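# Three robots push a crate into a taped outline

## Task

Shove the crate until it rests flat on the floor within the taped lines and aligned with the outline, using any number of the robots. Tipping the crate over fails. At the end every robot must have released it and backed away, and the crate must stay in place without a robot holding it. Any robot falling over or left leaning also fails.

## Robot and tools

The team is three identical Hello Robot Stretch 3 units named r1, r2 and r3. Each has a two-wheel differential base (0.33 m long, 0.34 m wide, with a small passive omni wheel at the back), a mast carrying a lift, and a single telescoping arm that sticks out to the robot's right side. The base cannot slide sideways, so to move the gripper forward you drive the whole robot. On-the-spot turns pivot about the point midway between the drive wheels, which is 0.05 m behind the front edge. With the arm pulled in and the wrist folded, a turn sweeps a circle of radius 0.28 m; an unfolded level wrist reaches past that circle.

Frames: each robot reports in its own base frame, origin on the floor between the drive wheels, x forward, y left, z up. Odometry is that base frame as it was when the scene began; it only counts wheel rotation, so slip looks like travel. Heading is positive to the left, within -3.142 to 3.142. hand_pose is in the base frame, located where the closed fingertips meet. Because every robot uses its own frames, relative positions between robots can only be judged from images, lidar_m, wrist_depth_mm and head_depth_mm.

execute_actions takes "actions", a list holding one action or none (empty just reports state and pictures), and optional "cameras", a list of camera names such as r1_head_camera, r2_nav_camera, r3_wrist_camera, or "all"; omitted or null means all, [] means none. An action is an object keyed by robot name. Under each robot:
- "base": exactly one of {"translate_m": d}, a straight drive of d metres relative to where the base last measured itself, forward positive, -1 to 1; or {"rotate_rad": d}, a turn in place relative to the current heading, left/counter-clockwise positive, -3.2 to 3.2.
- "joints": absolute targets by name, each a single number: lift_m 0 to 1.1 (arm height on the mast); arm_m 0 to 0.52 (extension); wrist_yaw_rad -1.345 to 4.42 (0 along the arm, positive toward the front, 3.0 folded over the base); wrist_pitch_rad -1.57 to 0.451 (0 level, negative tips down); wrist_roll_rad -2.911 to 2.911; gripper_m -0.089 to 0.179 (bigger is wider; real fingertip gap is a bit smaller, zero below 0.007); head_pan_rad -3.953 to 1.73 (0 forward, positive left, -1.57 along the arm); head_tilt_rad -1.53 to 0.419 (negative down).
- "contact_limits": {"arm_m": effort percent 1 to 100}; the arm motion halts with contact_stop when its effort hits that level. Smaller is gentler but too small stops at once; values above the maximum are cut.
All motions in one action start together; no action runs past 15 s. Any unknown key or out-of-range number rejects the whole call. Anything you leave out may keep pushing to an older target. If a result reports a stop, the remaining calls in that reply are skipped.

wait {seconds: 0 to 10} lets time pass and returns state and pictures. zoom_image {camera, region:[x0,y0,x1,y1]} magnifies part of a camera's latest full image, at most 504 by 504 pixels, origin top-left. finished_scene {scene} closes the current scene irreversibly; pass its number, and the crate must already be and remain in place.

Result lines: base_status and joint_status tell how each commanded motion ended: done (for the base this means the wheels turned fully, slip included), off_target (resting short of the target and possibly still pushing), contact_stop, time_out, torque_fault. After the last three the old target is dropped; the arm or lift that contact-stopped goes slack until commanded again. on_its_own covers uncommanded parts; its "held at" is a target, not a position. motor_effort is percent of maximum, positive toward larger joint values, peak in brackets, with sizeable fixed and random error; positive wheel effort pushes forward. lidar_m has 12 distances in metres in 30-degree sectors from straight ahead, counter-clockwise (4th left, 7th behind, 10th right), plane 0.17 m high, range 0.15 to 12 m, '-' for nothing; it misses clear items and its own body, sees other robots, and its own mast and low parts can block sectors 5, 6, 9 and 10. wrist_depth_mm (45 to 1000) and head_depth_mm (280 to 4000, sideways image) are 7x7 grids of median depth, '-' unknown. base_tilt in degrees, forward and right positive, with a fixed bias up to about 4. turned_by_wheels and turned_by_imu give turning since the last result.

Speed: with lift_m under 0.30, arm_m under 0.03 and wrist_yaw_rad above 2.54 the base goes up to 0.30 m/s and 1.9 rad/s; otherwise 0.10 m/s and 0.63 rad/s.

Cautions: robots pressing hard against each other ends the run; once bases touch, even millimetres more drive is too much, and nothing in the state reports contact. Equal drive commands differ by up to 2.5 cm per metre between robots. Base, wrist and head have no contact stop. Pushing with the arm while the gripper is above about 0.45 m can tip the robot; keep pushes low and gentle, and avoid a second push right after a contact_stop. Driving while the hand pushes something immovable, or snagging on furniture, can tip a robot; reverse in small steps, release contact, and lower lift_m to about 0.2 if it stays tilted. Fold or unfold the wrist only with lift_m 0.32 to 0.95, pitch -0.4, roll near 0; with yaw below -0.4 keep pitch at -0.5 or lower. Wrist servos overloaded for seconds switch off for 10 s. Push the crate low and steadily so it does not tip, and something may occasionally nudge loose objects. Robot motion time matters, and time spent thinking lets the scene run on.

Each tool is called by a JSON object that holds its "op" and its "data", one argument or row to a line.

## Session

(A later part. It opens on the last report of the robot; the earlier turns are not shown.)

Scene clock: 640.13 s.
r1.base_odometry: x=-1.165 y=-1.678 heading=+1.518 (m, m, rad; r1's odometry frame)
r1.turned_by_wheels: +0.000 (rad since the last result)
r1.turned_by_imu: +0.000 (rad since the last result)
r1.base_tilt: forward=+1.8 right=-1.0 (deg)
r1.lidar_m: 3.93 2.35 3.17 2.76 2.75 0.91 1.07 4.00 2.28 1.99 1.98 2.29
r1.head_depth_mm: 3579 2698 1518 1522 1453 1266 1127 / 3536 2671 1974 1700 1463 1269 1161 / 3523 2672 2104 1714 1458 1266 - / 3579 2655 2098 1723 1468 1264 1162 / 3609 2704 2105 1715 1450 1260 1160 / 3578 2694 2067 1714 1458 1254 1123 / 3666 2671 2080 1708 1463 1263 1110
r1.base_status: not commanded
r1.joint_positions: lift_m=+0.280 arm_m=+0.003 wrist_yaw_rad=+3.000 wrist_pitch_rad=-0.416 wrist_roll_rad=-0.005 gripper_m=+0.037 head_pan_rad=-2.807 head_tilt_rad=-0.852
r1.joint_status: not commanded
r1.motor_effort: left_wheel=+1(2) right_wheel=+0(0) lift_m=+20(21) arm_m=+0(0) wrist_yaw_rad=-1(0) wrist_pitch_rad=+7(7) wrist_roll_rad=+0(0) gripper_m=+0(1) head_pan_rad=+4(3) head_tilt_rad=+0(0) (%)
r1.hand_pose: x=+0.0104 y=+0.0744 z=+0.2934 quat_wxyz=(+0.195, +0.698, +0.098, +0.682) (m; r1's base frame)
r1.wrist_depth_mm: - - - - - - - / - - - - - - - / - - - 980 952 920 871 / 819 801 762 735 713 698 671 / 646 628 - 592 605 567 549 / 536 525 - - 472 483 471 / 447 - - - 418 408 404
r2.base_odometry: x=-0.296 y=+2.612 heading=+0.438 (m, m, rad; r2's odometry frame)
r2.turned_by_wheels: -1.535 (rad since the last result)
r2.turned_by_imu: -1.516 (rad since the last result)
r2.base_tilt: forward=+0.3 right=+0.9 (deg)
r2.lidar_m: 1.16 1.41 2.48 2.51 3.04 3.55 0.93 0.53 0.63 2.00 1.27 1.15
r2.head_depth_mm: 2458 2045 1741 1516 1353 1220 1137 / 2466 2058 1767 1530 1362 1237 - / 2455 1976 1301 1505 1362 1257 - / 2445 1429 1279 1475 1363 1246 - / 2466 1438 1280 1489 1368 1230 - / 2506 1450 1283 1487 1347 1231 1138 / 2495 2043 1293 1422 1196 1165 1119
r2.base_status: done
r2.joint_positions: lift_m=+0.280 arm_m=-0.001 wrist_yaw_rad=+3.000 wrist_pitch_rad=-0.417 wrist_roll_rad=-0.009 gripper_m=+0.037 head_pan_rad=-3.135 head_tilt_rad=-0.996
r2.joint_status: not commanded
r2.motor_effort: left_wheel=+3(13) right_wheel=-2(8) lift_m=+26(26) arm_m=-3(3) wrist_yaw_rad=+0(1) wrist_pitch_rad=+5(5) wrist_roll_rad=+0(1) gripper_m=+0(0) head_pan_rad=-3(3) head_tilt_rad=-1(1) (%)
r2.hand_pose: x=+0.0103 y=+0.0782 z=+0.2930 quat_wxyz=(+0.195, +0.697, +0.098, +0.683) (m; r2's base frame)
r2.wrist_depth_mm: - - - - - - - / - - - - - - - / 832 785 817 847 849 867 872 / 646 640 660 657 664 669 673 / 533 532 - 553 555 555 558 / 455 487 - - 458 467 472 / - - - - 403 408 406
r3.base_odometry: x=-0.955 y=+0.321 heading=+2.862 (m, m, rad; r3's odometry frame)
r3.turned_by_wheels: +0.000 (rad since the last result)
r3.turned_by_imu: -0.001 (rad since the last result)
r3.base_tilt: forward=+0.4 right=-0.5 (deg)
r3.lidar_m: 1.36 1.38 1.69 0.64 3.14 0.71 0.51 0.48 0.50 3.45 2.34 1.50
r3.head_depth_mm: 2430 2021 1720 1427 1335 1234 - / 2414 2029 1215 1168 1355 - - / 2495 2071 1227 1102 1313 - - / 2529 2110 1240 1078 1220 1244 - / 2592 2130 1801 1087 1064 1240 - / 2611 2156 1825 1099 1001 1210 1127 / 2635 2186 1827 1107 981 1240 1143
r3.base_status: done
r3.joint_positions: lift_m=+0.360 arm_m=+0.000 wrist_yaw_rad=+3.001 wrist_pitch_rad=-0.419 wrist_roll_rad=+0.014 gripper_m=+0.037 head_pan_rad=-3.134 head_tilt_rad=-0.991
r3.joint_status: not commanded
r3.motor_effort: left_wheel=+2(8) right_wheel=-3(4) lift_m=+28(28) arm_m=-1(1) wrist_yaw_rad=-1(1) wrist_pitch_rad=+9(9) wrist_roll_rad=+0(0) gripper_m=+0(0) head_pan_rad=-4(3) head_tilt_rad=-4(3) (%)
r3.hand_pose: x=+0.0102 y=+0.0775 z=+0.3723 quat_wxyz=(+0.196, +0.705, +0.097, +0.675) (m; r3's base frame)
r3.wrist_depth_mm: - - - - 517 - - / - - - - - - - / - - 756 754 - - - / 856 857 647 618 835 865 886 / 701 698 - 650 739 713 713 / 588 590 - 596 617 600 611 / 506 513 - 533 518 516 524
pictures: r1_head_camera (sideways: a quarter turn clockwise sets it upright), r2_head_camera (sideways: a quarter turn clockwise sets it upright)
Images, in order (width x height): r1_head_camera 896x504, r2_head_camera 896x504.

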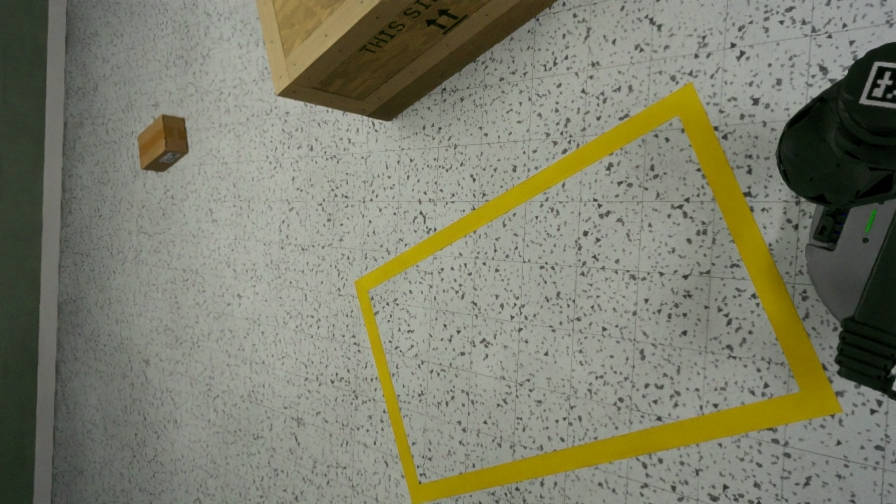

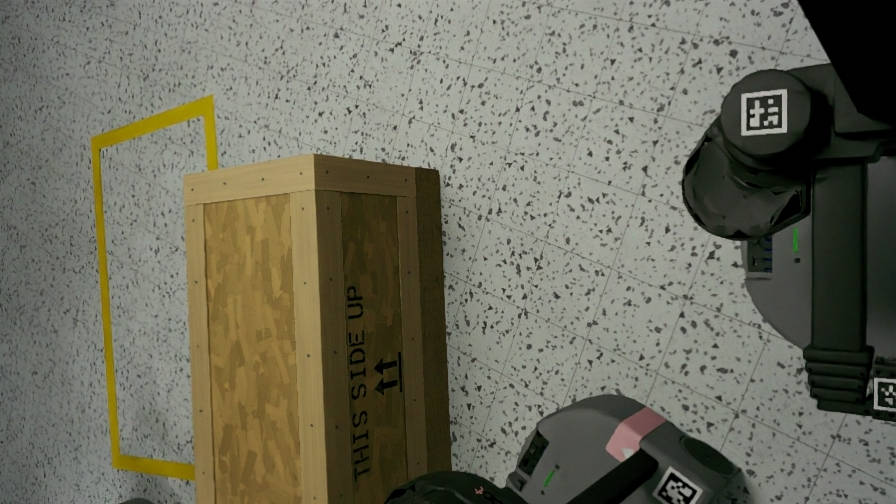

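{"op": "execute_actions", "data": {
  "actions": [
    {"r1":{"base":{"translate_m":0.25}},"r2":{"base":{"rotate_rad":0.09}},"r3":{"base":{"rotate_rad":0.43}}}
  ],
  "cameras": []
}}

{"op": "execute_actions", "data": {
  "actions": [
    {"r2":{"base":{"translate_m":-0.5}},"r3":{"base":{"translate_m":-0.19}}}
  ],
  "cameras": []
}}

{"op": "execute_actions", "data": {
  "actions": [
    {"r2":{"base":{"rotate_rad":-0.22},"joints":{"lift_m":0.42}}}
  ],
  "cameras": ["r2_head_camera","r3_head_camera","r1_head_camera"]
}}

Scene clock: 655.93 s.
r1.base_odometry: x=-1.152 y=-1.429 heading=+1.518 (m, m, rad; r1's odometry frame)
r1.turned_by_wheels: +0.000 (rad since the last result)
r1.turned_by_imu: -0.001 (rad since the last result)
r1.base_tilt: forward=+1.8 right=-1.0 (deg)
r1.lidar_m: 3.79 2.14 3.28 2.82 2.82 1.13 1.26 3.89 2.19 1.92 1.92 2.22
r1.head_depth_mm: 3772 2697 1656 1686 1456 1268 1120 / 3725 2696 1968 1726 1448 1264 1158 / 3652 2665 2107 1734 1452 1270 - / 3685 2656 2081 1720 1454 1264 1164 / 3723 2682 2091 1710 1450 1255 1148 / 3741 2697 2078 1713 1445 1264 1116 / 3705 2663 2052 1716 1454 1262 1116
r1.base_status: done
r1.joint_positions: lift_m=+0.280 arm_m=+0.003 wrist_yaw_rad=+3.000 wrist_pitch_rad=-0.416 wrist_roll_rad=-0.005 gripper_m=+0.037 head_pan_rad=-2.807 head_tilt_rad=-0.852
r1.joint_status: not commanded
r1.motor_effort: left_wheel=+1(13) right_wheel=+1(9) lift_m=+21(21) arm_m=+0(0) wrist_yaw_rad=+0(0) wrist_pitch_rad=+7(7) wrist_roll_rad=+0(0) gripper_m=+0(0) head_pan_rad=+3(3) head_tilt_rad=+0(0) (%)
r1.hand_pose: x=+0.0104 y=+0.0744 z=+0.2934 quat_wxyz=(+0.195, +0.698, +0.098, +0.682) (m; r1's base frame)
r1.wrist_depth_mm: - - - - - - - / - - - - - - - / - - - 994 942 904 890 / 830 795 762 745 700 685 667 / 653 613 - 600 605 574 561 / 532 519 - - 479 479 470 / 459 - - - 424 417 409
r2.base_odometry: x=-0.296 y=+2.612 heading=+0.528 (m, m, rad; r2's odometry frame)
r2.turned_by_wheels: +0.090 (rad since the last result)
r2.turned_by_imu: +0.088 (rad since the last result)
r2.base_tilt: forward=+0.3 right=+1.0 (deg)
r2.lidar_m: 1.17 1.52 2.49 2.53 3.26 3.56 0.93 0.58 0.63 1.79 1.22 1.15
r2.head_depth_mm: 2438 2023 1754 1525 1361 1213 1139 / 2455 2036 1657 1512 1349 1243 - / 2475 1423 1282 1475 1353 1260 - / 2475 1433 1279 1483 1365 1256 - / 2483 1436 1277 1487 1361 1226 - / 2501 1434 1295 1482 1308 1230 1153 / 2520 1452 1293 912 1165 1205 1120
r2.base_status: done
r2.joint_positions: lift_m=+0.280 arm_m=-0.001 wrist_yaw_rad=+3.000 wrist_pitch_rad=-0.417 wrist_roll_rad=-0.009 gripper_m=+0.037 head_pan_rad=-3.135 head_tilt_rad=-0.996
r2.joint_status: not commanded
r2.motor_effort: left_wheel=-2(8) right_wheel=+2(8) lift_m=+26(26) arm_m=-3(3) wrist_yaw_rad=+0(1) wrist_pitch_rad=+5(5) wrist_roll_rad=+0(1) gripper_m=-1(1) head_pan_rad=-2(4) head_tilt_rad=-1(2) (%)
r2.hand_pose: x=+0.0103 y=+0.0782 z=+0.2930 quat_wxyz=(+0.195, +0.697, +0.098, +0.683) (m; r2's base frame)
r2.wrist_depth_mm: - - - - - - - / - - - - - - - / 831 793 818 828 851 839 864 / 644 638 662 653 673 665 678 / 536 533 - 557 553 553 551 / 462 483 - - 451 467 467 / - - - - 403 409 408
r3.base_odometry: x=-0.955 y=+0.321 heading=-2.992 (m, m, rad; r3's odometry frame)
r3.turned_by_wheels: +0.430 (rad since the last result)
r3.turned_by_imu: +0.424 (rad since the last result)
r3.base_tilt: forward=+0.4 right=-0.5 (deg)
r3.lidar_m: 1.37 1.59 0.64 3.12 0.80 0.52 0.48 0.49 3.46 2.69 1.57 1.36
r3.head_depth_mm: 2448 2020 1200 1053 1235 1242 - / 2467 2049 1750 1058 1192 - - / 2516 2079 1759 1071 1159 - - / 2522 2096 1780 1084 1117 1248 - / 2576 2117 1786 1089 1098 1230 - / 2619 2147 1823 1572 1394 1254 1134 / 2622 1962 1839 1590 1396 1254 1135
r3.base_status: done
r3.joint_positions: lift_m=+0.360 arm_m=+0.000 wrist_yaw_rad=+3.001 wrist_pitch_rad=-0.419 wrist_roll_rad=+0.014 gripper_m=+0.037 head_pan_rad=-3.134 head_tilt_rad=-0.991
r3.joint_status: not commanded
r3.motor_effort: left_wheel=-2(6) right_wheel=+3(8) lift_m=+28(28) arm_m=-1(1) wrist_yaw_rad=+0(1) wrist_pitch_rad=+9(9) wrist_roll_rad=+0(0) gripper_m=+0(0) head_pan_rad=-3(4) head_tilt_rad=-4(5) (%)
r3.hand_pose: x=+0.0102 y=+0.0775 z=+0.3723 quat_wxyz=(+0.196, +0.705, +0.097, +0.675) (m; r3's base frame)
r3.wrist_depth_mm: - - - - - - 425 / - - - - - 715 - / - - - - 762 - - / 854 857 887 832 590 611 879 / 701 679 - 698 575 652 714 / 588 588 - 595 612 593 603 / 507 513 - 533 515 521 523
pictures: none
No camera images: the call's "cameras" was empty. Leave "cameras" out to get every camera's image.

Scene clock: 659.17 s.
r1.base_odometry: x=-1.152 y=-1.429 heading=+1.518 (m, m, rad; r1's odometry frame)
r1.turned_by_wheels: +0.000 (rad since the last result)
r1.turned_by_imu: +0.000 (rad since the last result)
r1.base_tilt: forward=+1.9 right=-1.0 (deg)
r1.lidar_m: 3.78 2.15 3.25 2.83 2.82 1.13 1.26 3.88 2.20 1.92 1.92 2.21
r1.head_depth_mm: 3815 2735 1648 1688 1461 1268 1120 / 3739 2709 1987 1716 1464 1272 1160 / 3714 2702 2098 1714 1460 1259 - / 3727 2682 2091 1732 1459 1260 1162 / 3746 2680 2090 1714 1454 1264 1156 / 3699 2670 2101 1710 1451 1265 1116 / 3695 2674 2095 1715 1453 1251 1106
r1.base_status: not commanded
r1.joint_positions: lift_m=+0.280 arm_m=+0.003 wrist_yaw_rad=+3.000 wrist_pitch_rad=-0.416 wrist_roll_rad=-0.005 gripper_m=+0.037 head_pan_rad=-2.807 head_tilt_rad=-0.852
r1.joint_status: not commanded
r1.motor_effort: left_wheel=+1(0) right_wheel=+0(0) lift_m=+21(21) arm_m=+0(0) wrist_yaw_rad=+0(1) wrist_pitch_rad=+7(7) wrist_roll_rad=+0(0) gripper_m=+0(1) head_pan_rad=+3(3) head_tilt_rad=+0(1) (%)
r1.hand_pose: x=+0.0104 y=+0.0744 z=+0.2934 quat_wxyz=(+0.195, +0.698, +0.098, +0.682) (m; r1's base frame)
r1.wrist_depth_mm: - - - - - - - / - - - - - - - / - - - 981 945 912 881 / 818 789 774 737 713 704 674 / 642 632 - 600 601 561 558 / 535 537 - - 474 481 473 / 453 - - - 418 413 401
r2.base_odometry: x=-0.728 y=+2.361 heading=+0.528 (m, m, rad; r2's odometry frame)
r2.turned_by_wheels: +0.000 (rad since the last result)
r2.turned_by_imu: -0.004 (rad since the last result)
r2.base_tilt: forward=+0.2 right=+0.9 (deg)
r2.lidar_m: 1.63 2.11 2.70 2.75 3.34 0.44 0.43 0.45 0.34 0.45 1.71 1.60
r2.head_depth_mm: 2459 2032 1752 1532 1360 1219 1131 / 2446 2048 1740 1068 978 1244 - / 2484 2056 1754 1071 988 1238 - / 2475 2037 1762 1070 1002 1224 - / 2499 2073 1764 1076 1002 1222 - / 2500 2060 1755 1081 1005 1214 1080 / 2526 2076 1753 1079 988 1060 983
r2.base_status: done
r2.joint_positions: lift_m=+0.280 arm_m=-0.001 wrist_yaw_rad=+3.000 wrist_pitch_rad=-0.417 wrist_roll_rad=-0.009 gripper_m=+0.037 head_pan_rad=-3.135 head_tilt_rad=-0.996
r2.joint_status: not commanded
r2.motor_effort: left_wheel=-1(11) right_wheel=+3(5) lift_m=+26(26) arm_m=-3(3) wrist_yaw_rad=+0(0) wrist_pitch_rad=+5(5) wrist_roll_rad=+1(1) gripper_m=+1(0) head_pan_rad=-2(3) head_tilt_rad=-1(1) (%)
r2.hand_pose: x=+0.0103 y=+0.0782 z=+0.2930 quat_wxyz=(+0.195, +0.697, +0.098, +0.683) (m; r2's base frame)
r2.wrist_depth_mm: - - - - - - - / - - - - - - - / 813 808 830 852 844 869 863 / 647 641 655 661 654 659 669 / 531 537 - 554 559 551 556 / 456 487 - - 454 465 469 / - - - - 404 406 408
r3.base_odometry: x=-0.768 y=+0.349 heading=-2.992 (m, m, rad; r3's odometry frame)
r3.turned_by_wheels: +0.000 (rad since the last result)
r3.turned_by_imu: +0.000 (rad since the last result)
r3.base_tilt: forward=+0.4 right=-0.5 (deg)
r3.lidar_m: 1.55 1.81 3.16 0.44 0.49 0.32 0.30 0.30 3.37 3.05 1.78 1.55
r3.head_depth_mm: 2451 2023 1733 1050 934 1062 - / 2454 2054 1745 1061 939 - - / 2509 2059 1759 1071 946 - - / 2539 2073 1772 1077 953 983 - / 2582 2118 1801 1085 959 1014 - / 2606 2148 1823 1577 1372 1244 1130 / 2664 2168 1796 1583 1404 1255 1138
r3.base_status: done
r3.joint_positions: lift_m=+0.360 arm_m=+0.000 wrist_yaw_rad=+3.001 wrist_pitch_rad=-0.419 wrist_roll_rad=+0.014 gripper_m=+0.037 head_pan_rad=-3.134 head_tilt_rad=-0.991
r3.joint_status: not commanded
r3.motor_effort: left_wheel=-2(7) right_wheel=+3(4) lift_m=+28(28) arm_m=-1(1) wrist_yaw_rad=+0(0) wrist_pitch_rad=+9(9) wrist_roll_rad=+0(0) gripper_m=-1(0) head_pan_rad=-3(4) head_tilt_rad=-4(5) (%)
r3.hand_pose: x=+0.0102 y=+0.0775 z=+0.3723 quat_wxyz=(+0.196, +0.705, +0.097, +0.675) (m; r3's base frame)
r3.wrist_depth_mm: - - - 406 321 - - / 535 - - 477 - - - / 522 - - - - - - / 504 716 587 587 865 877 885 / 477 676 - 481 735 716 715 / 461 592 - 504 620 605 604 / 446 509 - 527 516 513 525
pictures: none
No camera images: the call's "cameras" was empty. Leave "cameras" out to get every camera's image.

Scene clock: 661.27 s.
r1.base_odometry: x=-1.152 y=-1.429 heading=+1.518 (m, m, rad; r1's odometry frame)
r1.turned_by_wheels: +0.000 (rad since the last result)
r1.turned_by_imu: +0.000 (rad since the last result)
r1.base_tilt: forward=+1.8 right=-0.9 (deg)
r1.lidar_m: 3.79 2.15 3.26 2.82 2.82 1.13 1.26 3.89 2.19 1.92 1.92 2.22
r1.head_depth_mm: 3757 2717 1635 1693 1464 1268 1118 / 3742 2715 1973 1731 1470 1258 1155 / 3726 2689 2091 1707 1460 1260 - / 3801 2692 2116 1723 1458 1269 1164 / 3745 2709 2086 1695 1452 1272 1156 / 3691 2695 2066 1692 1445 1264 1117 / 3649 2649 2078 1710 1438 1254 1123
r1.base_status: not commanded
r1.joint_positions: lift_m=+0.280 arm_m=+0.003 wrist_yaw_rad=+3.000 wrist_pitch_rad=-0.416 wrist_roll_rad=-0.005 gripper_m=+0.037 head_pan_rad=-2.807 head_tilt_rad=-0.852
r1.joint_status: not commanded
r1.motor_effort: left_wheel=+1(1) right_wheel=+0(0) lift_m=+21(21) arm_m=+0(0) wrist_yaw_rad=+0(0) wrist_pitch_rad=+7(7) wrist_roll_rad=+0(0) gripper_m=+0(1) head_pan_rad=+3(5) head_tilt_rad=+0(0) (%)
r1.hand_pose: x=+0.0104 y=+0.0744 z=+0.2934 quat_wxyz=(+0.195, +0.698, +0.098, +0.682) (m; r1's base frame)
r1.wrist_depth_mm: - - - - - - - / - - - - - - - / - - - - 960 898 868 / 812 778 750 747 714 692 684 / 641 623 - 598 595 563 562 / 533 525 - - 473 476 459 / 453 - - - 413 409 407
r2.base_odometry: x=-0.728 y=+2.361 heading=+0.308 (m, m, rad; r2's odometry frame)
r2.turned_by_wheels: -0.220 (rad since the last result)
r2.turned_by_imu: -0.218 (rad since the last result)
r2.base_tilt: forward=+0.2 right=+0.9 (deg)
r2.lidar_m: 1.60 1.81 2.71 2.70 3.05 0.48 0.43 0.43 0.34 0.44 1.90 1.60
r2.head_depth_mm: 2475 2042 1752 1532 1351 1235 - / 2450 2039 1737 1519 1353 - - / 2476 2043 1741 1104 1000 - - / 2466 2035 1753 1067 998 1236 - / 2501 2051 1768 1080 987 1210 - / 2501 2072 1770 1081 974 1195 - / 2496 2081 1775 1084 972 1117 988
r2.base_status: done
r2.joint_positions: lift_m=+0.420 arm_m=-0.001 wrist_yaw_rad=+3.000 wrist_pitch_rad=-0.417 wrist_roll_rad=-0.009 gripper_m=+0.037 head_pan_rad=-3.135 head_tilt_rad=-0.996
r2.joint_status: all done
r2.motor_effort: left_wheel=+3(11) right_wheel=-2(8) lift_m=+38(42) arm_m=-3(3) wrist_yaw_rad=+1(0) wrist_pitch_rad=+5(5) wrist_roll_rad=+1(1) gripper_m=+0(1) head_pan_rad=-4(3) head_tilt_rad=-2(2) (%)
r2.hand_pose: x=+0.0103 y=+0.0782 z=+0.4326 quat_wxyz=(+0.195, +0.697, +0.098, +0.683) (m; r2's base frame)
r2.wrist_depth_mm: - - - - - - - / - - - - - - - / - - - - - - - / 875 870 880 873 893 908 904 / 722 710 - 735 743 727 745 / 602 607 - 628 605 624 630 / 528 532 - 547 538 541 546
r3.base_odometry: x=-0.768 y=+0.349 heading=-2.992 (m, m, rad; r3's odometry frame)
r3.turned_by_wheels: +0.000 (rad since the last result)
r3.turned_by_imu: +0.000 (rad since the last result)
r3.base_tilt: forward=+0.5 right=-0.6 (deg)
r3.lidar_m: 1.55 1.81 3.16 0.44 0.49 0.32 0.30 0.30 3.38 3.06 1.78 1.55
r3.head_depth_mm: 2414 2012 1729 1052 930 1066 - / 2446 2049 1741 1058 937 - - / 2501 2066 1762 1068 947 - - / 2529 2088 1777 1074 952 982 - / 2585 2120 1801 1086 962 1014 - / 2607 2143 1819 1577 1371 1246 1135 / 2669 2158 1797 1584 1406 1254 1134
r3.base_status: not commanded
r3.joint_positions: lift_m=+0.360 arm_m=+0.000 wrist_yaw_rad=+3.001 wrist_pitch_rad=-0.419 wrist_roll_rad=+0.014 gripper_m=+0.037 head_pan_rad=-3.134 head_tilt_rad=-0.991
r3.joint_status: not commanded
r3.motor_effort: left_wheel=-2(1) right_wheel=+3(3) lift_m=+28(28) arm_m=-1(1) wrist_yaw_rad=+0(0) wrist_pitch_rad=+9(9) wrist_roll_rad=+0(0) gripper_m=+1(0) head_pan_rad=-3(3) head_tilt_rad=-3(4) (%)
r3.hand_pose: x=+0.0102 y=+0.0775 z=+0.3723 quat_wxyz=(+0.196, +0.705, +0.097, +0.675) (m; r3's base frame)
r3.wrist_depth_mm: - - - - - - - / 533 - - - - - - / 521 - - - - - - / 503 719 592 596 870 864 871 / 478 682 - 482 743 712 717 / 465 590 - 527 617 602 595 / 450 511 - 534 515 517 526
pictures: r1_head_camera (sideways: a quarter turn clockwise sets it upright), r2_head_camera (sideways: a quarter turn clockwise sets it upright), r3_head_camera (sideways: a quarter turn clockwise sets it upright)
Images, in order (width x height): r1_head_camera 896x504, r2_head_camera 896x504, r3_head_camera 896x504.

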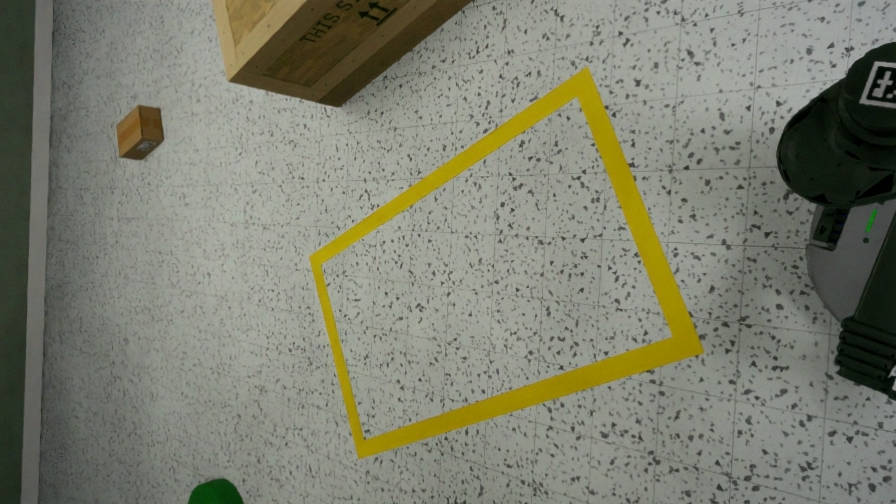

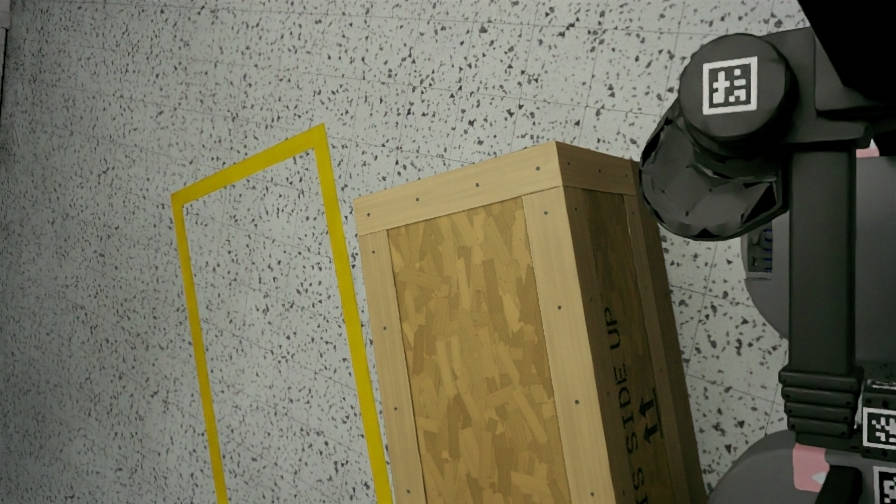

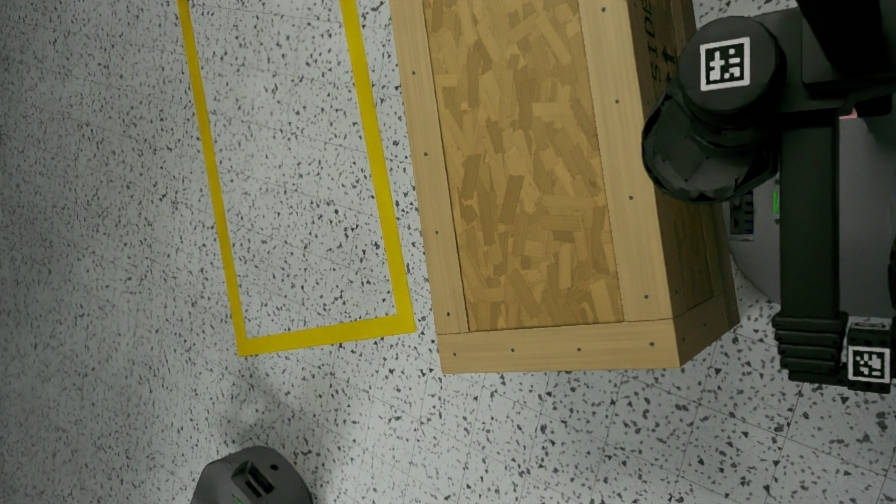

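{"op": "execute_actions", "data": {
  "actions": [
    {"r2":{"base":{"translate_m":-0.13},"joints":{"lift_m":0.62}}}
  ],
  "cameras": ["r3_nav_camera"]
}}

{"op": "execute_actions", "data": {
  "actions": [
    {"r2":{"base":{"translate_m":-0.3}},"r3":{"base":{"translate_m":-0.29}}}
  ],
  "cameras": ["r2_head_camera","r3_head_camera","r1_head_camera","r3_nav_camera"]
}}

Scene clock: 672.00 s.
r1.base_odometry: x=-1.152 y=-1.429 heading=+1.518 (m, m, rad; r1's odometry frame)
r1.turned_by_wheels: +0.000 (rad since the last result)
r1.turned_by_imu: +0.000 (rad since the last result)
r1.base_tilt: forward=+1.9 right=-1.0 (deg)
r1.lidar_m: 3.82 2.14 3.24 2.82 2.83 1.13 1.26 3.88 2.19 1.92 1.92 2.21
r1.head_depth_mm: 3687 2695 1646 1683 1458 1260 1119 / 3741 2673 1963 1721 1457 1268 1154 / 3718 2701 2101 1720 1467 1264 - / 3769 2658 2089 1714 1467 1269 1169 / 3711 2668 2103 1724 1459 1263 1161 / 3653 2668 2087 1705 1441 1259 1122 / 3673 2677 2087 1697 1444 1255 1111
r1.base_status: not commanded
r1.joint_positions: lift_m=+0.280 arm_m=+0.003 wrist_yaw_rad=+3.000 wrist_pitch_rad=-0.416 wrist_roll_rad=-0.005 gripper_m=+0.037 head_pan_rad=-2.807 head_tilt_rad=-0.852
r1.joint_status: not commanded
r1.motor_effort: left_wheel=+1(1) right_wheel=+0(1) lift_m=+21(21) arm_m=+0(0) wrist_yaw_rad=+0(0) wrist_pitch_rad=+7(7) wrist_roll_rad=+0(0) gripper_m=+0(0) head_pan_rad=+3(3) head_tilt_rad=+0(0) (%)
r1.hand_pose: x=+0.0104 y=+0.0744 z=+0.2934 quat_wxyz=(+0.195, +0.698, +0.098, +0.682) (m; r1's base frame)
r1.wrist_depth_mm: - - - - - - - / - - - - - - - / - - - 964 916 889 904 / 818 792 768 742 710 707 672 / 643 621 - 585 603 565 550 / 540 525 - - 476 488 462 / 458 - - - 424 409 406
r2.base_odometry: x=-0.852 y=+2.321 heading=+0.308 (m, m, rad; r2's odometry frame)
r2.turned_by_wheels: +0.000 (rad since the last result)
r2.turned_by_imu: -0.002 (rad since the last result)
r2.base_tilt: forward=+0.2 right=+0.9 (deg)
r2.lidar_m: 1.73 1.96 2.74 2.73 3.08 0.34 0.30 0.30 0.37 0.32 2.05 1.73
r2.head_depth_mm: 2444 2018 1731 1537 1397 - - / 2452 2045 1737 1527 1392 - - / 2473 2048 1756 1498 997 - - / 2477 2058 1761 1074 964 980 - / 2481 2066 1750 1072 948 893 - / 2462 2057 1765 1076 955 893 1089 / 2495 2047 1762 1551 954 884 -
r2.base_status: done
r2.joint_positions: lift_m=+0.620 arm_m=-0.001 wrist_yaw_rad=+3.000 wrist_pitch_rad=-0.417 wrist_roll_rad=-0.009 gripper_m=+0.037 head_pan_rad=-3.135 head_tilt_rad=-0.996
r2.joint_status: all done
r2.motor_effort: left_wheel=+3(5) right_wheel=-2(7) lift_m=+38(40) arm_m=-3(3) wrist_yaw_rad=+0(0) wrist_pitch_rad=+5(5) wrist_roll_rad=+1(1) gripper_m=+0(0) head_pan_rad=-3(4) head_tilt_rad=-2(2) (%)
r2.hand_pose: x=+0.0103 y=+0.0782 z=+0.6326 quat_wxyz=(+0.195, +0.697, +0.098, +0.683) (m; r2's base frame)
r2.wrist_depth_mm: - - - - - - - / - - - - - - - / - - - - - - - / - - - - - - - / 973 970 - - - - - / 819 829 - 832 814 852 841 / 716 722 728 732 712 752 740
r3.base_odometry: x=-0.768 y=+0.349 heading=-2.992 (m, m, rad; r3's odometry frame)
r3.turned_by_wheels: +0.000 (rad since the last result)
r3.turned_by_imu: -0.001 (rad since the last result)
r3.base_tilt: forward=+0.4 right=-0.6 (deg)
r3.lidar_m: 1.55 1.80 3.17 0.44 0.49 0.32 0.30 0.30 3.37 3.04 1.78 1.55
r3.head_depth_mm: 2442 2016 1719 1052 933 1065 - / 2462 2034 1737 1064 942 - - / 2495 2074 1759 1069 951 - - / 2523 2112 1777 1075 957 983 - / 2559 2122 1796 1089 961 1015 - / 2612 2150 1820 1584 1368 1246 1128 / 2643 2171 1796 1597 1402 1261 1136
r3.base_status: not commanded
r3.joint_positions: lift_m=+0.360 arm_m=+0.000 wrist_yaw_rad=+3.001 wrist_pitch_rad=-0.419 wrist_roll_rad=+0.014 gripper_m=+0.037 head_pan_rad=-3.134 head_tilt_rad=-0.991
r3.joint_status: not commanded
r3.motor_effort: left_wheel=-2(2) right_wheel=+3(3) lift_m=+28(28) arm_m=-1(1) wrist_yaw_rad=+0(0) wrist_pitch_rad=+9(9) wrist_roll_rad=+0(0) gripper_m=+0(1) head_pan_rad=-3(3) head_tilt_rad=-3(4) (%)
r3.hand_pose: x=+0.0102 y=+0.0775 z=+0.3723 quat_wxyz=(+0.196, +0.705, +0.097, +0.675) (m; r3's base frame)
r3.wrist_depth_mm: - - - - - - - / 541 - - - - - - / 522 - 717 - - - - / 498 651 571 866 869 869 879 / 481 478 - 702 732 711 716 / 462 515 - 594 618 600 603 / 450 516 - 533 512 518 523
pictures: r3_nav_camera (sideways: a quarter turn counterclockwise sets it upright)
Images, in order (width x height): r3_nav_camera 672x504.

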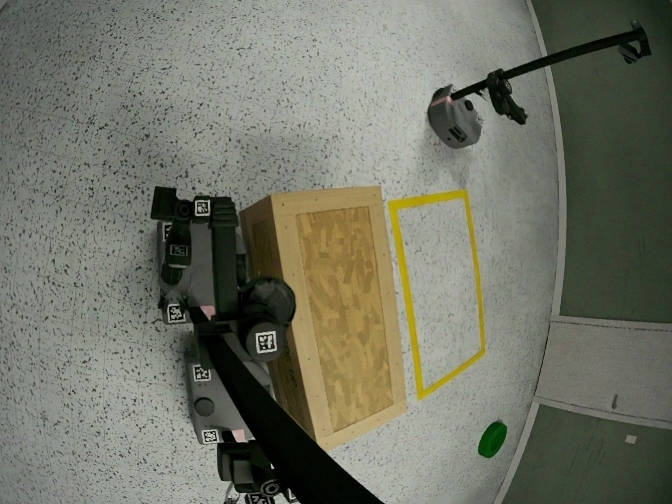

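Scene clock: 677.40 s.
r1.base_odometry: x=-1.152 y=-1.429 heading=+1.518 (m, m, rad; r1's odometry frame)
r1.turned_by_wheels: +0.000 (rad since the last result)
r1.turned_by_imu: +0.000 (rad since the last result)
r1.base_tilt: forward=+1.9 right=-1.0 (deg)
r1.lidar_m: 3.80 2.14 3.27 2.82 2.83 1.01 1.08 3.86 2.19 1.92 1.92 2.21
r1.head_depth_mm: 3752 2709 1474 1493 1461 1266 1122 / 3735 2682 1579 1664 1462 1268 1158 / 3799 2705 1984 1711 1451 1262 - / 3716 2695 2082 1706 1457 1259 1173 / 3763 2684 2092 1709 1450 1262 1150 / 3652 2680 2085 1731 1454 1265 1128 / 3626 2695 2090 1700 1453 1256 1114
r1.base_status: not commanded
r1.joint_positions: lift_m=+0.280 arm_m=+0.003 wrist_yaw_rad=+3.000 wrist_pitch_rad=-0.416 wrist_roll_rad=-0.005 gripper_m=+0.037 head_pan_rad=-2.807 head_tilt_rad=-0.852
r1.joint_status: not commanded
r1.motor_effort: left_wheel=+1(2) right_wheel=-1(1) lift_m=+21(21) arm_m=+0(0) wrist_yaw_rad=+0(1) wrist_pitch_rad=+7(7) wrist_roll_rad=+0(0) gripper_m=+0(0) head_pan_rad=+3(3) head_tilt_rad=+0(0) (%)
r1.hand_pose: x=+0.0104 y=+0.0744 z=+0.2934 quat_wxyz=(+0.195, +0.698, +0.098, +0.682) (m; r1's base frame)
r1.wrist_depth_mm: - - - - - - - / - - - - - - - / - - - - 929 893 906 / 844 808 774 771 732 680 675 / 647 628 - 599 603 578 559 / 534 519 - - 470 476 465 / 454 - - - 420 411 401
r2.base_odometry: x=-1.138 y=+2.230 heading=+0.307 (m, m, rad; r2's odometry frame)
r2.turned_by_wheels: -0.001 (rad since the last result)
r2.turned_by_imu: +0.099 (rad since the last result)
r2.base_tilt: forward=+0.3 right=+0.9 (deg)
r2.lidar_m: 2.00 2.41 2.79 2.81 3.09 0.32 0.27 0.27 0.31 0.32 0.45 2.00
r2.head_depth_mm: 2383 2017 1743 1520 1402 - - / 2439 2035 1760 1535 1393 - - / 2471 2054 1757 1530 999 - - / 2472 2052 1763 1071 969 892 - / 2506 2065 1766 1064 957 882 - / 2495 2057 1764 1543 955 870 1083 / 2503 2065 1769 1544 957 872 -
r2.base_status: translate_m off_target (by the wheels' count: -0.2998 of -0.3000)
r2.joint_positions: lift_m=+0.620 arm_m=-0.001 wrist_yaw_rad=+3.000 wrist_pitch_rad=-0.417 wrist_roll_rad=-0.009 gripper_m=+0.037 head_pan_rad=-3.135 head_tilt_rad=-0.996
r2.joint_status: not commanded
r2.on_its_own: left_wheel is at rest, and its effort (-54) is outside its rest range (-18 to +18)
r2.motor_effort: left_wheel=-54(91) right_wheel=-16(57) lift_m=+36(37) arm_m=-3(3) wrist_yaw_rad=+0(0) wrist_pitch_rad=+5(5) wrist_roll_rad=+1(1) gripper_m=+0(0) head_pan_rad=-3(4) head_tilt_rad=-1(2) (%)
r2.hand_pose: x=+0.0104 y=+0.0781 z=+0.6326 quat_wxyz=(+0.195, +0.697, +0.098, +0.683) (m; r2's base frame)
r2.wrist_depth_mm: - - - - - - - / - - - - - - - / - - - - - - - / - - - - - - - / 965 967 - - - - - / 825 846 - 850 809 852 855 / 714 723 720 721 734 750 729
r3.base_odometry: x=-0.481 y=+0.392 heading=-2.992 (m, m, rad; r3's odometry frame)
r3.turned_by_wheels: -0.001 (rad since the last result)
r3.turned_by_imu: +0.084 (rad since the last result)
r3.base_tilt: forward=+0.5 right=-0.6 (deg)
r3.lidar_m: 1.73 2.13 3.19 0.45 0.45 0.31 0.28 0.28 3.33 2.98 1.91 1.73
r3.head_depth_mm: 2424 2016 1723 1052 935 1064 - / 2443 2057 1739 1062 938 - - / 2497 2074 1759 1066 950 - - / 2549 2090 1782 1077 953 901 - / 2568 2126 1805 1557 963 903 - / 2610 2117 1814 1576 1350 1234 1132 / 2649 2169 1723 1592 1401 1256 1136
r3.base_status: translate_m off_target (by the wheels' count: -0.2898 of -0.2900)
r3.joint_positions: lift_m=+0.360 arm_m=+0.000 wrist_yaw_rad=+3.001 wrist_pitch_rad=-0.419 wrist_roll_rad=+0.014 gripper_m=+0.037 head_pan_rad=-3.135 head_tilt_rad=-0.991
r3.joint_status: not commanded
r3.on_its_own: left_wheel is at rest, and its effort (-43) is outside its rest range (-18 to +18); right_wheel is at rest, and its effort (-19) is outside its rest range (-18 to +18)
r3.motor_effort: left_wheel=-43(82) right_wheel=-19(69) lift_m=+27(28) arm_m=-1(1) wrist_yaw_rad=-1(1) wrist_pitch_rad=+9(9) wrist_roll_rad=+0(0) gripper_m=+0(1) head_pan_rad=-3(3) head_tilt_rad=-3(4) (%)
r3.hand_pose: x=+0.0102 y=+0.0776 z=+0.3724 quat_wxyz=(+0.196, +0.705, +0.097, +0.675) (m; r3's base frame)
r3.wrist_depth_mm: - - - - - - - / - - - - - - - / 593 - - - - - - / 547 583 654 862 877 873 879 / 476 474 - 718 729 707 713 / 479 477 - 598 629 597 602 / 467 515 - 528 513 514 515
pictures: r1_head_camera (sideways: a quarter turn clockwise sets it upright), r2_head_camera (sideways: a quarter turn clockwise sets it upright), r3_head_camera (sideways: a quarter turn clockwise sets it upright), r3_nav_camera (sideways: a quarter turn counterclockwise sets it upright)
Images, in order (width x height): r1_head_camera 896x504, r2_head_camera 896x504, r3_head_camera 896x504, r3_nav_camera 672x504.

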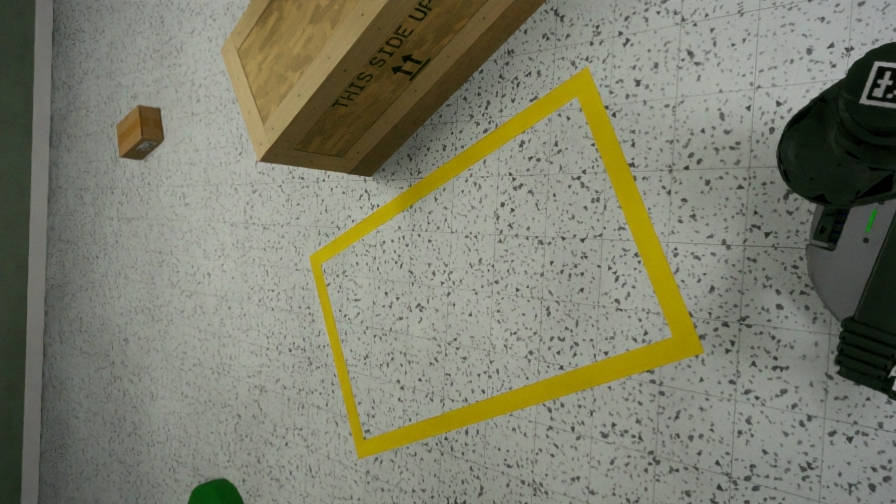

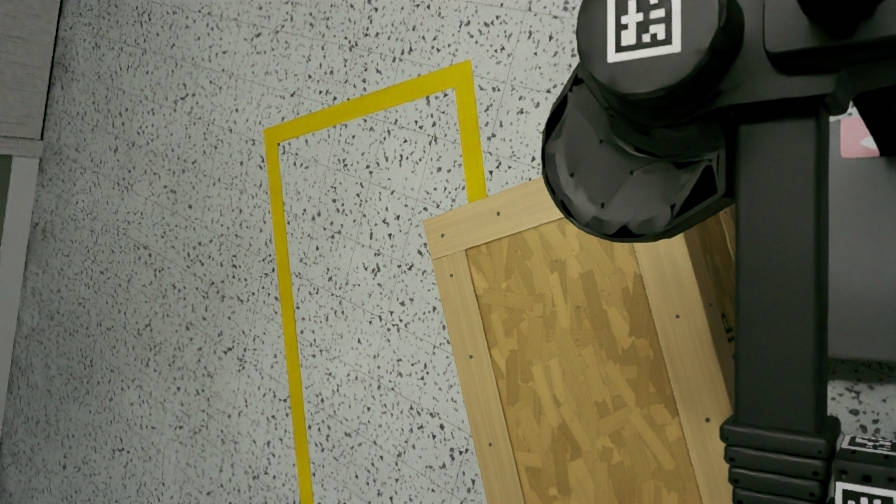

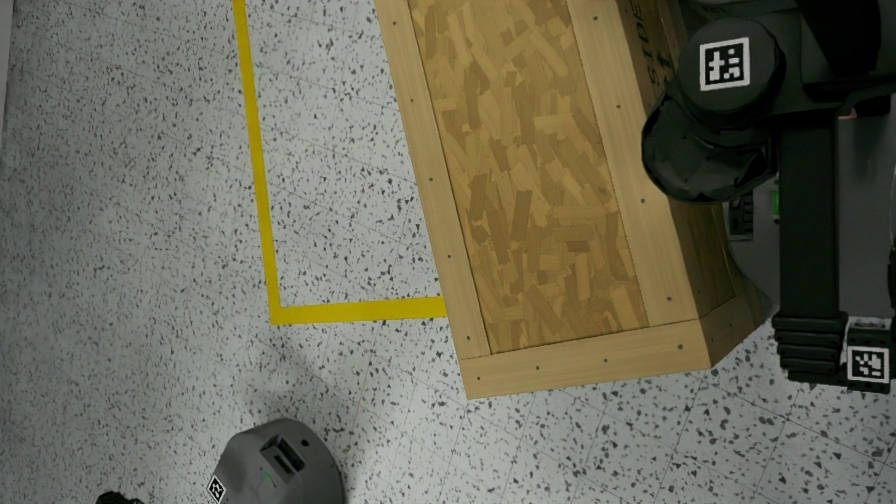

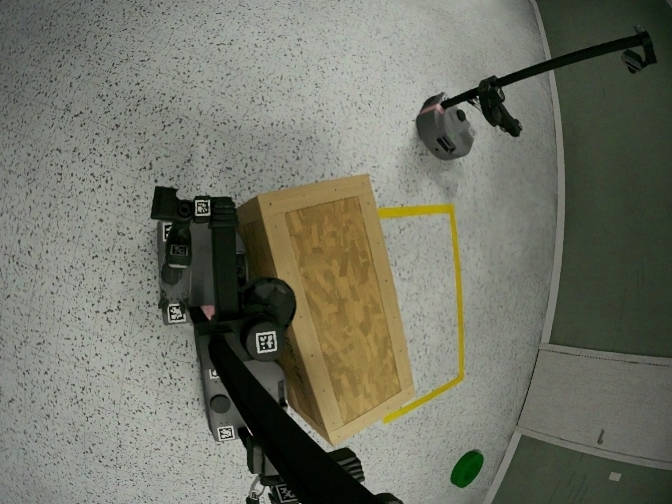

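{"op": "execute_actions", "data": {
  "actions": [
    {"r1":{"base":{"rotate_rad":0.347},"joints":{"head_pan_rad":-3.14,"head_tilt_rad":-1.0}},"r2":{"base":{"translate_m":0.1},"joints":{"lift_m":0.5}},"r3":{"base":{"translate_m":0.03}}}
  ],
  "cameras": []
}}

{"op": "execute_actions", "data": {
  "actions": [
    {"r1":{"base":{"translate_m":-1.0}},"r2":{"base":{"translate_m":0.25}},"r3":{"base":{"rotate_rad":0.33}}}
  ],
  "cameras": ["r1_head_camera","r3_head_camera","r3_nav_camera"]
}}

Scene clock: 702.40 s.
r1.base_odometry: x=-1.152 y=-1.429 heading=+1.865 (m, m, rad; r1's odometry frame)
r1.turned_by_wheels: +0.347 (rad since the last result)
r1.turned_by_imu: +0.347 (rad since the last result)
r1.base_tilt: forward=+1.9 right=-1.0 (deg)
r1.lidar_m: 2.14 2.16 2.88 2.82 1.10 1.01 1.39 2.51 1.96 1.92 2.05 2.96
r1.head_depth_mm: 2626 1478 1445 1513 1367 1233 1069 / 2633 1546 1674 1553 1368 1231 1053 / 2598 2120 1799 1542 1355 - - / 2585 2108 1775 1541 1356 - - / 2586 2085 1789 1533 1350 1239 - / 2558 2100 1783 1539 1351 1211 - / 2592 2084 1771 1532 1352 1210 1092
r1.base_status: done
r1.joint_positions: lift_m=+0.280 arm_m=+0.003 wrist_yaw_rad=+3.000 wrist_pitch_rad=-0.416 wrist_roll_rad=-0.005 gripper_m=+0.037 head_pan_rad=-3.133 head_tilt_rad=-0.988
r1.joint_status: all done
r1.motor_effort: left_wheel=-2(11) right_wheel=+2(7) lift_m=+21(21) arm_m=+0(0) wrist_yaw_rad=-1(1) wrist_pitch_rad=+7(6) wrist_roll_rad=+0(0) gripper_m=+0(0) head_pan_rad=-2(20) head_tilt_rad=-5(14) (%)
r1.hand_pose: x=+0.0104 y=+0.0744 z=+0.2934 quat_wxyz=(+0.195, +0.698, +0.098, +0.682) (m; r1's base frame)
r1.wrist_depth_mm: - - - - - - - / - - - - - - - / - - - - 958 904 883 / 831 811 781 756 711 695 673 / 651 620 - 601 615 558 558 / 526 521 - - 479 489 468 / 452 - - - 423 410 410
r2.base_odometry: x=-1.042 y=+2.261 heading=+0.307 (m, m, rad; r2's odometry frame)
r2.turned_by_wheels: +0.000 (rad since the last result)
r2.turned_by_imu: +0.000 (rad since the last result)
r2.base_tilt: forward=+0.2 right=+0.9 (deg)
r2.lidar_m: 1.91 2.29 2.77 2.78 3.18 0.43 0.37 0.37 0.42 0.31 2.13 1.90
r2.head_depth_mm: 2437 2047 1728 1526 1356 - - / 2455 2047 1742 1523 1354 - - / 2465 2042 1757 1507 966 - - / 2485 2042 1747 1072 968 1186 - / 2457 2077 1775 1078 954 1143 - / 2500 2062 1766 1079 954 1066 1089 / 2492 2070 1760 1076 963 992 990
r2.base_status: done
r2.joint_positions: lift_m=+0.500 arm_m=-0.001 wrist_yaw_rad=+3.000 wrist_pitch_rad=-0.417 wrist_roll_rad=-0.009 gripper_m=+0.037 head_pan_rad=-3.135 head_tilt_rad=-0.996
r2.joint_status: all done
r2.motor_effort: left_wheel=+1(42) right_wheel=+0(15) lift_m=+26(32) arm_m=-3(3) wrist_yaw_rad=+0(1) wrist_pitch_rad=+5(5) wrist_roll_rad=+1(1) gripper_m=+0(2) head_pan_rad=-3(3) head_tilt_rad=-2(2) (%)
r2.hand_pose: x=+0.0104 y=+0.0781 z=+0.5130 quat_wxyz=(+0.195, +0.697, +0.098, +0.683) (m; r2's base frame)
r2.wrist_depth_mm: - - - - - - - / - - - - - - - / - - - - - - - / - - - - - - - / 805 814 - 815 868 832 833 / 698 706 - 700 684 704 706 / 605 612 616 614 616 618 625
r3.base_odometry: x=-0.511 y=+0.388 heading=-2.992 (m, m, rad; r3's odometry frame)
r3.turned_by_wheels: +0.000 (rad since the last result)
r3.turned_by_imu: -0.001 (rad since the last result)
r3.base_tilt: forward=+0.4 right=-0.6 (deg)
r3.lidar_m: 1.71 2.10 3.17 0.43 0.58 0.35 0.30 0.30 3.35 2.93 1.88 1.70
r3.head_depth_mm: 2411 2012 1725 1051 949 1187 - / 2461 2064 1748 1058 942 - - / 2496 2073 1766 1070 946 - - / 2539 2095 1786 1078 957 1005 - / 2572 2115 1791 1084 959 978 - / 2608 2143 1803 1576 1361 1241 1135 / 2654 2154 1755 1590 1405 1264 1135
r3.base_status: done
r3.joint_positions: lift_m=+0.360 arm_m=+0.000 wrist_yaw_rad=+3.001 wrist_pitch_rad=-0.419 wrist_roll_rad=+0.014 gripper_m=+0.037 head_pan_rad=-3.135 head_tilt_rad=-0.991
r3.joint_status: not commanded
r3.motor_effort: left_wheel=+0(32) right_wheel=+0(16) lift_m=+27(27) arm_m=-1(1) wrist_yaw_rad=+0(1) wrist_pitch_rad=+9(9) wrist_roll_rad=+0(0) gripper_m=+0(2) head_pan_rad=-3(4) head_tilt_rad=-3(5) (%)
r3.hand_pose: x=+0.0102 y=+0.0776 z=+0.3724 quat_wxyz=(+0.196, +0.705, +0.097, +0.675) (m; r3's base frame)
r3.wrist_depth_mm: - - - - - - - / - - - - - - - / - - 718 - - - - / 623 839 583 849 882 877 869 / 575 482 - 713 728 704 710 / 554 517 - 585 619 604 599 / 498 514 - 530 517 518 521
pictures: none
No camera images: the call's "cameras" was empty. Leave "cameras" out to get every camera's image.

Scene clock: 707.40 s.
r1.base_odometry: x=-0.862 y=-2.386 heading=+1.865 (m, m, rad; r1's odometry frame)
r1.turned_by_wheels: +0.000 (rad since the last result)
r1.turned_by_imu: +0.002 (rad since the last result)
r1.base_tilt: forward=+1.9 right=-1.0 (deg)
r1.lidar_m: 3.11 3.81 0.67 0.50 0.48 0.50 3.45 2.43 1.86 1.81 1.96 2.84
r1.head_depth_mm: 2599 2081 1787 1547 985 1097 1072 / 2584 2075 1768 1555 1268 1220 1063 / 2583 2131 1778 1562 1357 - - / 2591 2125 1795 1527 1355 - - / 2593 2098 1770 1541 1352 1248 - / 2542 2115 1764 1528 1358 1206 - / 2573 2104 1779 1529 1340 1208 1090
r1.base_status: done
r1.joint_positions: lift_m=+0.280 arm_m=+0.003 wrist_yaw_rad=+3.000 wrist_pitch_rad=-0.416 wrist_roll_rad=-0.005 gripper_m=+0.037 head_pan_rad=-3.133 head_tilt_rad=-0.989
r1.joint_status: not commanded
r1.motor_effort: left_wheel=-2(16) right_wheel=+3(6) lift_m=+21(21) arm_m=+0(0) wrist_yaw_rad=+0(1) wrist_pitch_rad=+7(7) wrist_roll_rad=+0(0) gripper_m=+0(0) head_pan_rad=-1(1) head_tilt_rad=-5(5) (%)
r1.hand_pose: x=+0.0104 y=+0.0744 z=+0.2934 quat_wxyz=(+0.195, +0.698, +0.098, +0.682) (m; r1's base frame)
r1.wrist_depth_mm: 371 - 493 569 - - - / 387 415 524 629 - - - / 403 444 586 669 881 905 907 / 428 483 643 718 737 704 675 / 458 526 - 599 608 580 559 / 485 517 - - 480 480 472 / 467 - - - 424 409 407
r2.base_odometry: x=-0.804 y=+2.336 heading=+0.307 (m, m, rad; r2's odometry frame)
r2.turned_by_wheels: +0.000 (rad since the last result)
r2.turned_by_imu: +0.001 (rad since the last result)
r2.base_tilt: forward=+0.2 right=+1.0 (deg)
r2.lidar_m: 1.67 2.01 2.68 2.70 3.24 3.05 0.61 0.61 0.45 3.03 1.86 1.67
r2.head_depth_mm: 2459 2050 1730 1526 1346 - - / 2464 2030 1749 1529 1357 - - / 2460 2055 1751 1139 1361 - - / 2475 2078 1228 1113 1314 1240 - / 2501 1721 1227 1093 1301 1233 - / 2441 1437 1231 1079 1241 1234 1089 / 2418 2082 1790 1082 1171 1063 1064
r2.base_status: done
r2.joint_positions: lift_m=+0.500 arm_m=-0.001 wrist_yaw_rad=+3.000 wrist_pitch_rad=-0.417 wrist_roll_rad=-0.009 gripper_m=+0.037 head_pan_rad=-3.135 head_tilt_rad=-0.996
r2.joint_status: not commanded
r2.motor_effort: left_wheel=+0(6) right_wheel=+0(5) lift_m=+25(26) arm_m=-3(3) wrist_yaw_rad=+0(0) wrist_pitch_rad=+5(5) wrist_roll_rad=+1(1) gripper_m=+0(0) head_pan_rad=-3(3) head_tilt_rad=-2(2) (%)
r2.hand_pose: x=+0.0104 y=+0.0781 z=+0.5130 quat_wxyz=(+0.195, +0.697, +0.098, +0.683) (m; r2's base frame)
r2.wrist_depth_mm: - - - - - - - / - - - - - - - / - - - - - - - / - - - - - - - / 812 828 - 806 844 837 848 / 703 704 - 706 696 714 716 / 601 604 604 618 615 613 625
r3.base_odometry: x=-0.511 y=+0.388 heading=-2.662 (m, m, rad; r3's odometry frame)
r3.turned_by_wheels: +0.330 (rad since the last result)
r3.turned_by_imu: +0.325 (rad since the last result)
r3.base_tilt: forward=+0.4 right=-0.6 (deg)
r3.lidar_m: 1.87 0.47 0.47 3.51 0.40 0.31 0.30 0.32 3.37 2.10 1.71 1.70
r3.head_depth_mm: 2410 2025 1731 1052 930 881 - / 2457 2045 1756 1057 937 - - / 2498 2066 1768 1064 950 - - / 2546 2089 1768 1096 953 1056 - / 2585 2117 1801 1554 1382 1234 - / 2611 2150 1817 1578 1389 1242 1131 / 2650 2181 1832 1587 1396 1252 1136
r3.base_status: done
r3.joint_positions: lift_m=+0.360 arm_m=+0.000 wrist_yaw_rad=+3.001 wrist_pitch_rad=-0.419 wrist_roll_rad=+0.014 gripper_m=+0.037 head_pan_rad=-3.135 head_tilt_rad=-0.991
r3.joint_status: not commanded
r3.motor_effort: left_wheel=-2(5) right_wheel=+4(8) lift_m=+27(27) arm_m=-1(1) wrist_yaw_rad=-1(0) wrist_pitch_rad=+9(9) wrist_roll_rad=+0(0) gripper_m=+0(0) head_pan_rad=-3(3) head_tilt_rad=-6(4) (%)
r3.hand_pose: x=+0.0102 y=+0.0776 z=+0.3724 quat_wxyz=(+0.196, +0.705, +0.097, +0.675) (m; r3's base frame)
r3.wrist_depth_mm: 586 - - - - - - / 393 - - - - - - / 384 501 - - - - - / 382 499 858 829 593 638 880 / 385 529 - 658 501 489 714 / 384 554 - 575 454 437 604 / 380 501 - 530 511 493 522
pictures: r1_head_camera (sideways: a quarter turn clockwise sets it upright), r3_head_camera (sideways: a quarter turn clockwise sets it upright), r3_nav_camera (sideways: a quarter turn counterclockwise sets it upright)
Images, in order (width x height): r1_head_camera 896x504, r3_head_camera 896x504, r3_nav_camera 672x504.

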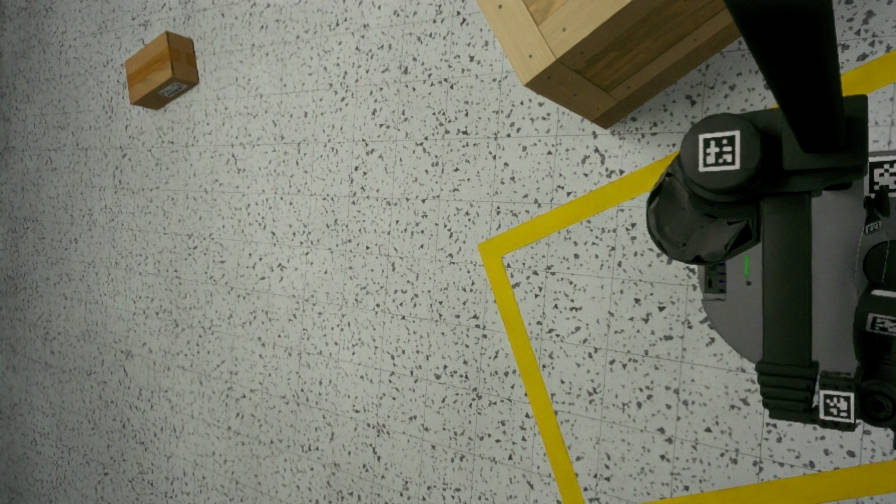

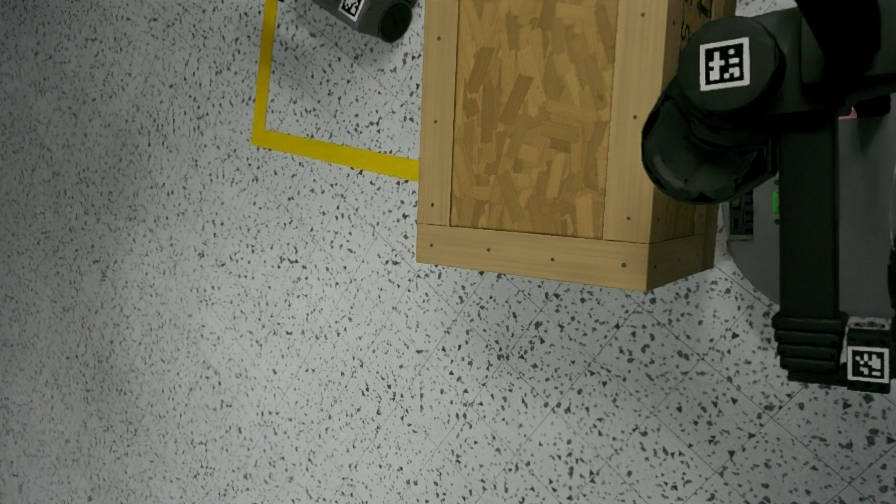

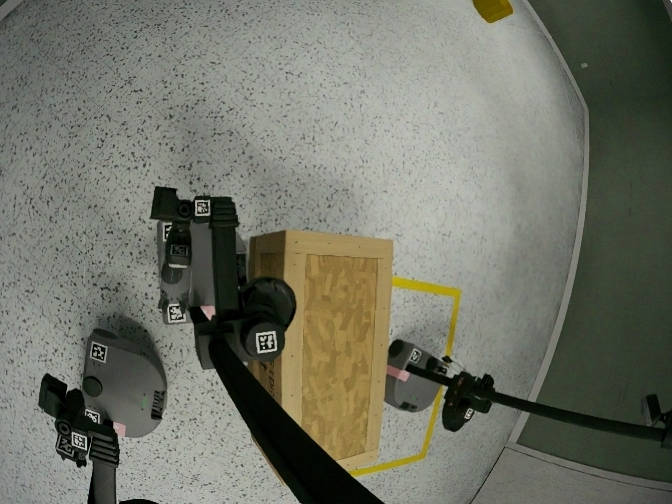

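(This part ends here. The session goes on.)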